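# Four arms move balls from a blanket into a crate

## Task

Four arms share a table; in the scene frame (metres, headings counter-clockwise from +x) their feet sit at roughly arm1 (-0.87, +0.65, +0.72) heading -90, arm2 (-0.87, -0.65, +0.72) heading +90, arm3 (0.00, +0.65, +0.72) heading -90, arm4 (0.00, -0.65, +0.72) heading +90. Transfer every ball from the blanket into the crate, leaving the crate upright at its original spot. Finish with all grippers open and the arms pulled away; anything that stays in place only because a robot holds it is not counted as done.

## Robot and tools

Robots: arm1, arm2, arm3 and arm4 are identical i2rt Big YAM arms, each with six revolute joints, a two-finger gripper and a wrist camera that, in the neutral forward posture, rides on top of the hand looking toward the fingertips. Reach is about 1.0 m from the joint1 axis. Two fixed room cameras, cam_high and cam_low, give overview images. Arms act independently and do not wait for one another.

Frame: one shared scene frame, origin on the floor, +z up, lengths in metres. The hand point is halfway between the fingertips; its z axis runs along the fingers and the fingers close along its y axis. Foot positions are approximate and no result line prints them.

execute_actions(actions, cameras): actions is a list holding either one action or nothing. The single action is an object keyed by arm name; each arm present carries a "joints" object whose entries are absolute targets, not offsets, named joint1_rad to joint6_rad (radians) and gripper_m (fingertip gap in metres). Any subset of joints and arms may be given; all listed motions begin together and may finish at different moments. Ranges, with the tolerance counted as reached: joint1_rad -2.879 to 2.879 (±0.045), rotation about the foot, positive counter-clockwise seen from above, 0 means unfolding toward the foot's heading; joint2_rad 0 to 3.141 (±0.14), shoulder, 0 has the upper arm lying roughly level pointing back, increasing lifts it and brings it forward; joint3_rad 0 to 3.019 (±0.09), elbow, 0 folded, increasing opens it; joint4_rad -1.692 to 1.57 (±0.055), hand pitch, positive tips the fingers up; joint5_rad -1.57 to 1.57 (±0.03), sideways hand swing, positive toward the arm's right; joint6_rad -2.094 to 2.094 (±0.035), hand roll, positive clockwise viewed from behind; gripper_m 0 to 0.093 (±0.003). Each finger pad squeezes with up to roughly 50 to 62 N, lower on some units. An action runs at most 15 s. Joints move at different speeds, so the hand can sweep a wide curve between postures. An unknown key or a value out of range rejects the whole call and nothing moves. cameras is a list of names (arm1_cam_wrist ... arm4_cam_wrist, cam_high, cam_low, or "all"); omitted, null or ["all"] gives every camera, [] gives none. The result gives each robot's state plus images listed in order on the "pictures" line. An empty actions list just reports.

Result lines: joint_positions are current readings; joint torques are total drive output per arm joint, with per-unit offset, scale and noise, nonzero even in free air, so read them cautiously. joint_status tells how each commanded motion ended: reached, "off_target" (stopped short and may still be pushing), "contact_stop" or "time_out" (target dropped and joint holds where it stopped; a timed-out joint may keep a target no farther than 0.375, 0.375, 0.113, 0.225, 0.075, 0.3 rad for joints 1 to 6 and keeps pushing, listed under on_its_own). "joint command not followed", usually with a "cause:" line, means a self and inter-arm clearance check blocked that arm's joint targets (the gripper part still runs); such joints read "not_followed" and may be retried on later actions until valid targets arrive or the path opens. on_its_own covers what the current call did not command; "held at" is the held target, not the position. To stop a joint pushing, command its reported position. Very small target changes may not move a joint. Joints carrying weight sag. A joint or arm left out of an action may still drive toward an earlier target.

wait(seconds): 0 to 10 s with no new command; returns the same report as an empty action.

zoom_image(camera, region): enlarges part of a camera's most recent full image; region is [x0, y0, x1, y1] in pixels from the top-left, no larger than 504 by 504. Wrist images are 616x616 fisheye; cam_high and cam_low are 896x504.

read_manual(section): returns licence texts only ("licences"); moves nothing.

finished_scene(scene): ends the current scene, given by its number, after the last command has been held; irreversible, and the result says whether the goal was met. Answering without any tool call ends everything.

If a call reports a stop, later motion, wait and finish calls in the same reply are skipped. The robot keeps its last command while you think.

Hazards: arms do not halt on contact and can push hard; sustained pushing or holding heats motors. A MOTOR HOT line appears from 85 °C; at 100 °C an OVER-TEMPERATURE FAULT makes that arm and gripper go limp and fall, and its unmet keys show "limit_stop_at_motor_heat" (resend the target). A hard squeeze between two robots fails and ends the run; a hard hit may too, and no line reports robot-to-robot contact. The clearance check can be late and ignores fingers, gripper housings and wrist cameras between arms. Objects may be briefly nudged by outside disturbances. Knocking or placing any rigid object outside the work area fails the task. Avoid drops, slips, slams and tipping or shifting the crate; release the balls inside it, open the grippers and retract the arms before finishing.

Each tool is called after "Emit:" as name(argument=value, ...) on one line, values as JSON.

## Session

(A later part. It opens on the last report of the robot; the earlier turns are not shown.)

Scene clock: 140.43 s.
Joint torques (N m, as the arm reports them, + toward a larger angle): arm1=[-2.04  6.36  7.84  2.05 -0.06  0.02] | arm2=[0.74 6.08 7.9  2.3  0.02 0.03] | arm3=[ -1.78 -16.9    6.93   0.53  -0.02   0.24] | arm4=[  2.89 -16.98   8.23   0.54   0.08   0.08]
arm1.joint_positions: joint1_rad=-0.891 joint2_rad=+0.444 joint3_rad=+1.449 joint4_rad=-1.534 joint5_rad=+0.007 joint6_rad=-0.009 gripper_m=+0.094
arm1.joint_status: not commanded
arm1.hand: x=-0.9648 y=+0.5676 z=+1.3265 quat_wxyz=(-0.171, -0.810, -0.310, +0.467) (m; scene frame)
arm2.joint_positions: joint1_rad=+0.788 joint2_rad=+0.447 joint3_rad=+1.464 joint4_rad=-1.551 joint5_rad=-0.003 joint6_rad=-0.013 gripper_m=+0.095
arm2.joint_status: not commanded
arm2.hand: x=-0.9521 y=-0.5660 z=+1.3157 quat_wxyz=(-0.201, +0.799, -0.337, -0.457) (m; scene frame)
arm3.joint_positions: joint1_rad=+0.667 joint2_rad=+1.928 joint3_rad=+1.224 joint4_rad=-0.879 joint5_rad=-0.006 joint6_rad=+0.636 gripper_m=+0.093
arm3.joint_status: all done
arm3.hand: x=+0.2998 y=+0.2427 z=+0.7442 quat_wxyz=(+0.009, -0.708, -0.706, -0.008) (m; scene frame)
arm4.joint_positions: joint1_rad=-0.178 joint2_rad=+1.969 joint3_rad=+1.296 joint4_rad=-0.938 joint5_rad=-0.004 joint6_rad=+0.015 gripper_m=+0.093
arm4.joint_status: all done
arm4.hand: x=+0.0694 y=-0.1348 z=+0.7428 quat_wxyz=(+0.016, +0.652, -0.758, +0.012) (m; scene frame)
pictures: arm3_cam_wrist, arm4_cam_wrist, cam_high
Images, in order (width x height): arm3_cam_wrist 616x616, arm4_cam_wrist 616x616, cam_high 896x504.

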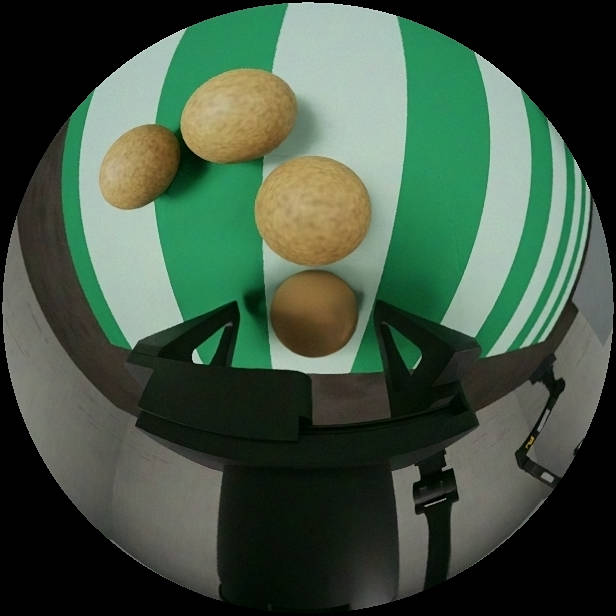

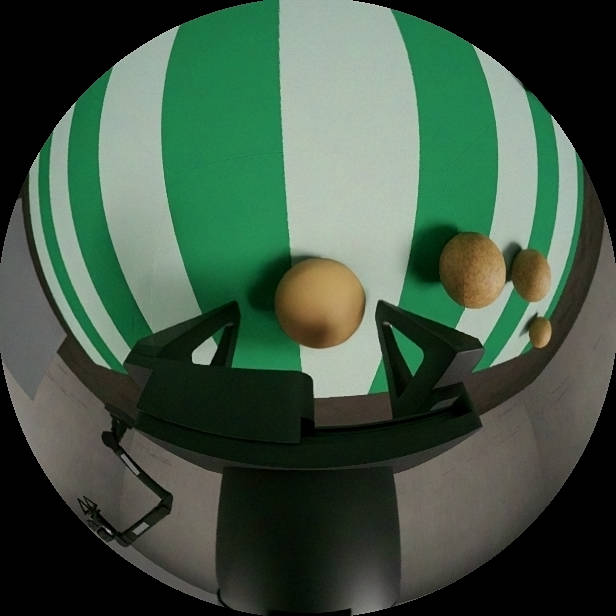

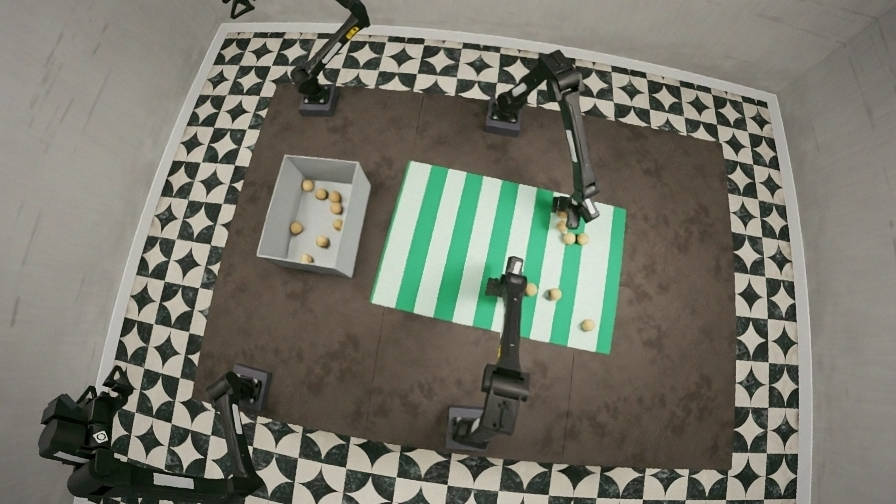

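Emit:
execute_actions(actions=[{"arm3":{"joints":{"gripper_m":0.035}},"arm4":{"joints":{"gripper_m":0.035,"joint4_rad":-0.89}}}], cameras=[])

Emit:
execute_actions(actions=[{"arm3":{"joints":{"joint2_rad":1.68,"joint4_rad":-1.12}},"arm4":{"joints":{"joint1_rad":0.1,"joint2_rad":1.72,"joint4_rad":-1.15}}}], cameras=[])

Emit:
execute_actions(actions=[{"arm3":{"joints":{"joint1_rad":-0.4,"joint2_rad":1.3,"joint3_rad":1.7,"joint4_rad":-1.6,"joint6_rad":0}},"arm4":{"joints":{"joint1_rad":0.7,"joint2_rad":1.4,"joint3_rad":1.8,"joint4_rad":-1.6}}}], cameras=[])

Emit:
execute_actions(actions=[{"arm3":{"joints":{"joint1_rad":-0.91,"joint2_rad":2.25,"joint3_rad":2.54,"joint4_rad":-1.2}},"arm4":{"joints":{"joint1_rad":0.77,"joint2_rad":2.29,"joint3_rad":2.54,"joint4_rad":-0.95}}}], cameras=[])

Emit:
execute_actions(actions=[{"arm3":{"joints":{"gripper_m":0.093}},"arm4":{"joints":{"gripper_m":0.093}}}], cameras=[])

Emit:
execute_actions(actions=[{"arm3":{"joints":{"joint2_rad":1.4,"joint3_rad":1.8,"joint4_rad":-1.5}},"arm4":{"joints":{"joint2_rad":1.4,"joint3_rad":1.8,"joint4_rad":-1.5}}}], cameras=[])

Emit:
execute_actions(actions=[{"arm3":{"joints":{"joint1_rad":0.6,"joint2_rad":1.7,"joint3_rad":1.4,"joint4_rad":-1.25}},"arm4":{"joints":{"joint1_rad":-0.365,"joint2_rad":1.72,"joint3_rad":1.5,"joint4_rad":-1.32}}}], cameras=[])

Emit:
execute_actions(actions=[{"arm3":{"joints":{"joint2_rad":2.003,"joint4_rad":-0.95}},"arm4":{"joints":{"joint2_rad":2.042,"joint4_rad":-1.0}}}], cameras=["arm3_cam_wrist","arm4_cam_wrist"])

Scene clock: 153.43 s.
Joint torques (N m, as the arm reports them, + toward a larger angle): arm1=[-2.19  5.85  7.97  2.08 -0.1   0.06] | arm2=[0.74 6.09 7.91 2.29 0.02 0.03] | arm3=[ -1.7  -16.81   6.96   0.53  -0.03   0.24] | arm4=[  2.91 -17.38   8.28   0.72   0.08   0.09]
arm1.joint_positions: joint1_rad=-0.891 joint2_rad=+0.444 joint3_rad=+1.449 joint4_rad=-1.534 joint5_rad=+0.007 joint6_rad=-0.009 gripper_m=+0.094
arm1.joint_status: not commanded
arm1.hand: x=-0.9648 y=+0.5676 z=+1.3265 quat_wxyz=(-0.171, -0.810, -0.310, +0.467) (m; scene frame)
arm2.joint_positions: joint1_rad=+0.788 joint2_rad=+0.447 joint3_rad=+1.464 joint4_rad=-1.551 joint5_rad=-0.003 joint6_rad=-0.013 gripper_m=+0.095
arm2.joint_status: not commanded
arm2.hand: x=-0.9521 y=-0.5660 z=+1.3157 quat_wxyz=(-0.201, +0.799, -0.337, -0.457) (m; scene frame)
arm3.joint_positions: joint1_rad=+0.667 joint2_rad=+1.928 joint3_rad=+1.224 joint4_rad=-0.879 joint5_rad=-0.006 joint6_rad=+0.636 gripper_m=+0.047
arm3.joint_status: gripper_m off_target (ended at +0.047, target +0.035)
arm3.hand: x=+0.2998 y=+0.2427 z=+0.7442 quat_wxyz=(+0.009, -0.708, -0.706, -0.008) (m; scene frame)
arm4.joint_positions: joint1_rad=-0.178 joint2_rad=+1.969 joint3_rad=+1.296 joint4_rad=-0.903 joint5_rad=-0.004 joint6_rad=+0.015 gripper_m=+0.048
arm4.joint_status: gripper_m off_target (ended at +0.048, target +0.035); the others done
arm4.hand: x=+0.0706 y=-0.1263 z=+0.7426 quat_wxyz=(+0.003, +0.652, -0.758, +0.000) (m; scene frame)
pictures: none
No camera images: the call's "cameras" was empty. Leave "cameras" out to get every camera's image.

Scene clock: 154.67 s.
Joint torques (N m, as the arm reports them, + toward a larger angle): arm1=[-2.21  6.05  7.93  2.12 -0.04  0.02] | arm2=[0.74 6.09 7.9  2.29 0.02 0.03] | arm3=[ -1.75 -11.82   8.18  -0.08  -0.03   0.24] | arm4=[  1.37 -12.86   9.23  -0.17   0.1    0.08]
arm1.joint_positions: joint1_rad=-0.891 joint2_rad=+0.444 joint3_rad=+1.449 joint4_rad=-1.534 joint5_rad=+0.007 joint6_rad=-0.009 gripper_m=+0.094
arm1.joint_status: not commanded
arm1.hand: x=-0.9648 y=+0.5676 z=+1.3265 quat_wxyz=(-0.171, -0.810, -0.310, +0.467) (m; scene frame)
arm2.joint_positions: joint1_rad=+0.788 joint2_rad=+0.447 joint3_rad=+1.464 joint4_rad=-1.551 joint5_rad=-0.003 joint6_rad=-0.013 gripper_m=+0.095
arm2.joint_status: not commanded
arm2.hand: x=-0.9521 y=-0.5660 z=+1.3157 quat_wxyz=(-0.201, +0.799, -0.337, -0.457) (m; scene frame)
arm3.joint_positions: joint1_rad=+0.667 joint2_rad=+1.672 joint3_rad=+1.224 joint4_rad=-1.113 joint5_rad=-0.006 joint6_rad=+0.636 gripper_m=+0.047
arm3.joint_status: all done
arm3.hand: x=+0.2810 y=+0.2668 z=+0.8651 quat_wxyz=(-0.002, -0.708, -0.706, -0.006) (m; scene frame)
arm4.joint_positions: joint1_rad=+0.107 joint2_rad=+1.712 joint3_rad=+1.296 joint4_rad=-1.139 joint5_rad=-0.004 joint6_rad=+0.015 gripper_m=+0.048
arm4.joint_status: all done
arm4.hand: x=-0.0746 y=-0.1603 z=+0.8688 quat_wxyz=(-0.004, +0.753, -0.658, -0.008) (m; scene frame)
pictures: none
No camera images: the call's "cameras" was empty. Leave "cameras" out to get every camera's image.

Scene clock: 156.33 s.
Joint torques (N m, as the arm reports them, + toward a larger angle): arm1=[-2.43  5.97  7.99  1.93 -0.02  0.08] | arm2=[0.73 6.1  7.91 2.3  0.02 0.03] | arm3=[-2.02 -8.55  9.78  0.57 -0.13 -0.01] | arm4=[  1.74 -10.75   8.49   0.35   0.18   0.1 ]
arm1.joint_positions: joint1_rad=-0.891 joint2_rad=+0.444 joint3_rad=+1.449 joint4_rad=-1.534 joint5_rad=+0.007 joint6_rad=-0.009 gripper_m=+0.094
arm1.joint_status: not commanded
arm1.hand: x=-0.9648 y=+0.5676 z=+1.3265 quat_wxyz=(-0.171, -0.810, -0.310, +0.467) (m; scene frame)
arm2.joint_positions: joint1_rad=+0.788 joint2_rad=+0.447 joint3_rad=+1.464 joint4_rad=-1.551 joint5_rad=-0.003 joint6_rad=-0.013 gripper_m=+0.095
arm2.joint_status: not commanded
arm2.hand: x=-0.9521 y=-0.5660 z=+1.3157 quat_wxyz=(-0.201, +0.799, -0.337, -0.457) (m; scene frame)
arm3.joint_positions: joint1_rad=-0.396 joint2_rad=+1.310 joint3_rad=+1.686 joint4_rad=-1.594 joint5_rad=-0.004 joint6_rad=+0.016 gripper_m=+0.047
arm3.joint_status: all done
arm3.hand: x=-0.1789 y=+0.2541 z=+1.1991 quat_wxyz=(-0.093, -0.833, -0.526, +0.143) (m; scene frame)
arm4.joint_positions: joint1_rad=+0.702 joint2_rad=+1.413 joint3_rad=+1.791 joint4_rad=-1.590 joint5_rad=-0.006 joint6_rad=+0.015 gripper_m=+0.048
arm4.joint_status: all done
arm4.hand: x=-0.3196 y=-0.3047 z=+1.1987 quat_wxyz=(-0.068, +0.898, -0.401, -0.165) (m; scene frame)
pictures: none
No camera images: the call's "cameras" was empty. Leave "cameras" out to get every camera's image.

Scene clock: 158.30 s.
Joint torques (N m, as the arm reports them, + toward a larger angle): arm1=[-2.18  6.08  7.9   2.1  -0.07  0.07] | arm2=[0.74 6.09 7.91 2.29 0.02 0.03] | arm3=[ -1.16 -24.91  14.41   1.51  -0.08   0.01] | arm4=[  2.24 -24.17  12.24   2.09   0.17   0.08]
arm1.joint_positions: joint1_rad=-0.891 joint2_rad=+0.444 joint3_rad=+1.449 joint4_rad=-1.534 joint5_rad=+0.007 joint6_rad=-0.009 gripper_m=+0.094
arm1.joint_status: not commanded
arm1.hand: x=-0.9648 y=+0.5676 z=+1.3265 quat_wxyz=(-0.171, -0.810, -0.310, +0.467) (m; scene frame)
arm2.joint_positions: joint1_rad=+0.788 joint2_rad=+0.447 joint3_rad=+1.464 joint4_rad=-1.551 joint5_rad=-0.003 joint6_rad=-0.013 gripper_m=+0.095
arm2.joint_status: not commanded
arm2.hand: x=-0.9521 y=-0.5660 z=+1.3157 quat_wxyz=(-0.201, +0.799, -0.337, -0.457) (m; scene frame)
arm3.joint_positions: joint1_rad=-0.921 joint2_rad=+2.270 joint3_rad=+2.475 joint4_rad=-1.208 joint5_rad=-0.006 joint6_rad=+0.013 gripper_m=+0.047
arm3.joint_status: all done
arm3.hand: x=-0.6721 y=+0.1709 z=+1.0217 quat_wxyz=(-0.084, -0.917, -0.287, +0.264) (m; scene frame)
arm4.joint_positions: joint1_rad=+0.768 joint2_rad=+2.304 joint3_rad=+2.487 joint4_rad=-0.970 joint5_rad=-0.006 joint6_rad=+0.015 gripper_m=+0.048
arm4.joint_status: all done
arm4.hand: x=-0.6347 y=-0.0479 z=+1.0344 quat_wxyz=(-0.137, +0.856, -0.348, -0.357) (m; scene frame)
pictures: none
No camera images: the call's "cameras" was empty. Leave "cameras" out to get every camera's image.

Scene clock: 158.93 s.
Joint torques (N m, as the arm reports them, + toward a larger angle): arm1=[-2.09  6.25  7.99  2.01 -0.07  0.08] | arm2=[0.75 6.11 7.9  2.29 0.02 0.03] | arm3=[ -1.13 -24.8   14.35   1.48  -0.08   0.01] | arm4=[  2.48 -24.31  12.26   2.05   0.18   0.09]
arm1.joint_positions: joint1_rad=-0.891 joint2_rad=+0.444 joint3_rad=+1.449 joint4_rad=-1.534 joint5_rad=+0.007 joint6_rad=-0.009 gripper_m=+0.094
arm1.joint_status: not commanded
arm1.hand: x=-0.9648 y=+0.5676 z=+1.3265 quat_wxyz=(-0.171, -0.810, -0.310, +0.467) (m; scene frame)
arm2.joint_positions: joint1_rad=+0.788 joint2_rad=+0.447 joint3_rad=+1.464 joint4_rad=-1.551 joint5_rad=-0.003 joint6_rad=-0.013 gripper_m=+0.095
arm2.joint_status: not commanded
arm2.hand: x=-0.9521 y=-0.5660 z=+1.3157 quat_wxyz=(-0.201, +0.799, -0.337, -0.457) (m; scene frame)
arm3.joint_positions: joint1_rad=-0.921 joint2_rad=+2.270 joint3_rad=+2.475 joint4_rad=-1.208 joint5_rad=-0.006 joint6_rad=+0.013 gripper_m=+0.093
arm3.joint_status: all done
arm3.hand: x=-0.6721 y=+0.1709 z=+1.0217 quat_wxyz=(-0.084, -0.917, -0.287, +0.264) (m; scene frame)
arm4.joint_positions: joint1_rad=+0.768 joint2_rad=+2.304 joint3_rad=+2.487 joint4_rad=-0.970 joint5_rad=-0.006 joint6_rad=+0.015 gripper_m=+0.093
arm4.joint_status: all done
arm4.hand: x=-0.6347 y=-0.0479 z=+1.0344 quat_wxyz=(-0.137, +0.856, -0.348, -0.357) (m; scene frame)
pictures: none
No camera images: the call's "cameras" was empty. Leave "cameras" out to get every camera's image.

Scene clock: 160.80 s.
Joint torques (N m, as the arm reports them, + toward a larger angle): arm1=[-2.39  5.99  7.9   2.11 -0.07  0.03] | arm2=[0.72 6.08 7.9  2.29 0.02 0.03] | arm3=[-1.03 -9.43  8.47  0.86 -0.08  0.01] | arm4=[  2.33 -10.03   8.36   0.62   0.18   0.06]
arm1.joint_positions: joint1_rad=-0.891 joint2_rad=+0.444 joint3_rad=+1.449 joint4_rad=-1.534 joint5_rad=+0.007 joint6_rad=-0.009 gripper_m=+0.094
arm1.joint_status: not commanded
arm1.hand: x=-0.9648 y=+0.5676 z=+1.3265 quat_wxyz=(-0.171, -0.810, -0.310, +0.467) (m; scene frame)
arm2.joint_positions: joint1_rad=+0.788 joint2_rad=+0.447 joint3_rad=+1.464 joint4_rad=-1.551 joint5_rad=-0.003 joint6_rad=-0.013 gripper_m=+0.095
arm2.joint_status: not commanded
arm2.hand: x=-0.9521 y=-0.5660 z=+1.3157 quat_wxyz=(-0.201, +0.799, -0.337, -0.457) (m; scene frame)
arm3.joint_positions: joint1_rad=-0.921 joint2_rad=+1.400 joint3_rad=+1.803 joint4_rad=-1.496 joint5_rad=-0.006 joint6_rad=+0.013 gripper_m=+0.093
arm3.joint_status: all done
arm3.hand: x=-0.3989 y=+0.3620 z=+1.2235 quat_wxyz=(-0.071, -0.928, -0.290, +0.222) (m; scene frame)
arm4.joint_positions: joint1_rad=+0.768 joint2_rad=+1.405 joint3_rad=+1.792 joint4_rad=-1.490 joint5_rad=-0.006 joint6_rad=+0.015 gripper_m=+0.093
arm4.joint_status: all done
arm4.hand: x=-0.3563 y=-0.3127 z=+1.2129 quat_wxyz=(-0.082, +0.901, -0.367, -0.217) (m; scene frame)
pictures: none
No camera images: the call's "cameras" was empty. Leave "cameras" out to get every camera's image.

Scene clock: 162.67 s.
Joint torques (N m, as the arm reports them, + toward a larger angle): arm1=[-2.32  6.01  7.9   2.02 -0.07  0.06] | arm2=[0.73 6.11 7.91 2.3  0.02 0.03] | arm3=[ -1.65 -14.79   9.57   0.11  -0.04   0.02] | arm4=[  2.39 -13.83   9.74   0.3    0.08   0.08]
arm1.joint_positions: joint1_rad=-0.891 joint2_rad=+0.444 joint3_rad=+1.449 joint4_rad=-1.534 joint5_rad=+0.007 joint6_rad=-0.009 gripper_m=+0.094
arm1.joint_status: not commanded
arm1.hand: x=-0.9648 y=+0.5676 z=+1.3265 quat_wxyz=(-0.171, -0.810, -0.310, +0.467) (m; scene frame)
arm2.joint_positions: joint1_rad=+0.788 joint2_rad=+0.447 joint3_rad=+1.464 joint4_rad=-1.551 joint5_rad=-0.003 joint6_rad=-0.013 gripper_m=+0.095
arm2.joint_status: not commanded
arm2.hand: x=-0.9521 y=-0.5660 z=+1.3157 quat_wxyz=(-0.201, +0.799, -0.337, -0.457) (m; scene frame)
arm3.joint_positions: joint1_rad=+0.600 joint2_rad=+1.711 joint3_rad=+1.381 joint4_rad=-1.248 joint5_rad=-0.007 joint6_rad=+0.013 gripper_m=+0.093
arm3.joint_status: all done
arm3.hand: x=+0.2698 y=+0.2256 z=+0.9021 quat_wxyz=(+0.004, -0.487, -0.873, -0.009) (m; scene frame)
arm4.joint_positions: joint1_rad=-0.369 joint2_rad=+1.716 joint3_rad=+1.470 joint4_rad=-1.322 joint5_rad=-0.004 joint6_rad=+0.015 gripper_m=+0.093
arm4.joint_status: all done
arm4.hand: x=+0.1644 y=-0.1623 z=+0.9294 quat_wxyz=(+0.000, +0.577, -0.817, -0.002) (m; scene frame)
pictures: none
No camera images: the call's "cameras" was empty. Leave "cameras" out to get every camera's image.

Scene clock: 164.00 s.
Joint torques (N m, as the arm reports them, + toward a larger angle): arm1=[-2.79  5.83  7.9   2.03 -0.06  0.06] | arm2=[0.74 6.06 7.91 2.29 0.02 0.03] | arm3=[ -1.64 -17.98   8.42   0.51  -0.1    0.02] | arm4=[  2.79 -18.78   8.58   0.58   0.08   0.07]
arm1.joint_positions: joint1_rad=-0.891 joint2_rad=+0.444 joint3_rad=+1.449 joint4_rad=-1.534 joint5_rad=+0.007 joint6_rad=-0.009 gripper_m=+0.094
arm1.joint_status: not commanded
arm1.hand: x=-0.9648 y=+0.5676 z=+1.3265 quat_wxyz=(-0.171, -0.810, -0.310, +0.467) (m; scene frame)
arm2.joint_positions: joint1_rad=+0.788 joint2_rad=+0.447 joint3_rad=+1.464 joint4_rad=-1.551 joint5_rad=-0.003 joint6_rad=-0.013 gripper_m=+0.095
arm2.joint_status: not commanded
arm2.hand: x=-0.9521 y=-0.5660 z=+1.3157 quat_wxyz=(-0.201, +0.799, -0.337, -0.457) (m; scene frame)
arm3.joint_positions: joint1_rad=+0.600 joint2_rad=+2.018 joint3_rad=+1.381 joint4_rad=-0.958 joint5_rad=-0.005 joint6_rad=+0.013 gripper_m=+0.093
arm3.joint_status: all done
arm3.hand: x=+0.2945 y=+0.1882 z=+0.7447 quat_wxyz=(+0.012, -0.487, -0.873, -0.013) (m; scene frame)
arm4.joint_positions: joint1_rad=-0.369 joint2_rad=+2.056 joint3_rad=+1.473 joint4_rad=-1.013 joint5_rad=-0.004 joint6_rad=+0.015 gripper_m=+0.093
arm4.joint_status: all done
arm4.hand: x=+0.1825 y=-0.1087 z=+0.7511 quat_wxyz=(+0.011, +0.577, -0.817, +0.006) (m; scene frame)
pictures: arm3_cam_wrist, arm4_cam_wrist
Images, in order (width x height): arm3_cam_wrist 616x616, arm4_cam_wrist 616x616.

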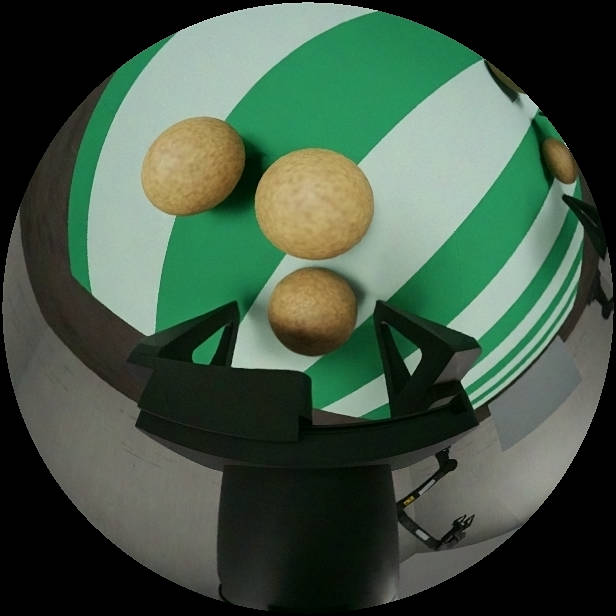

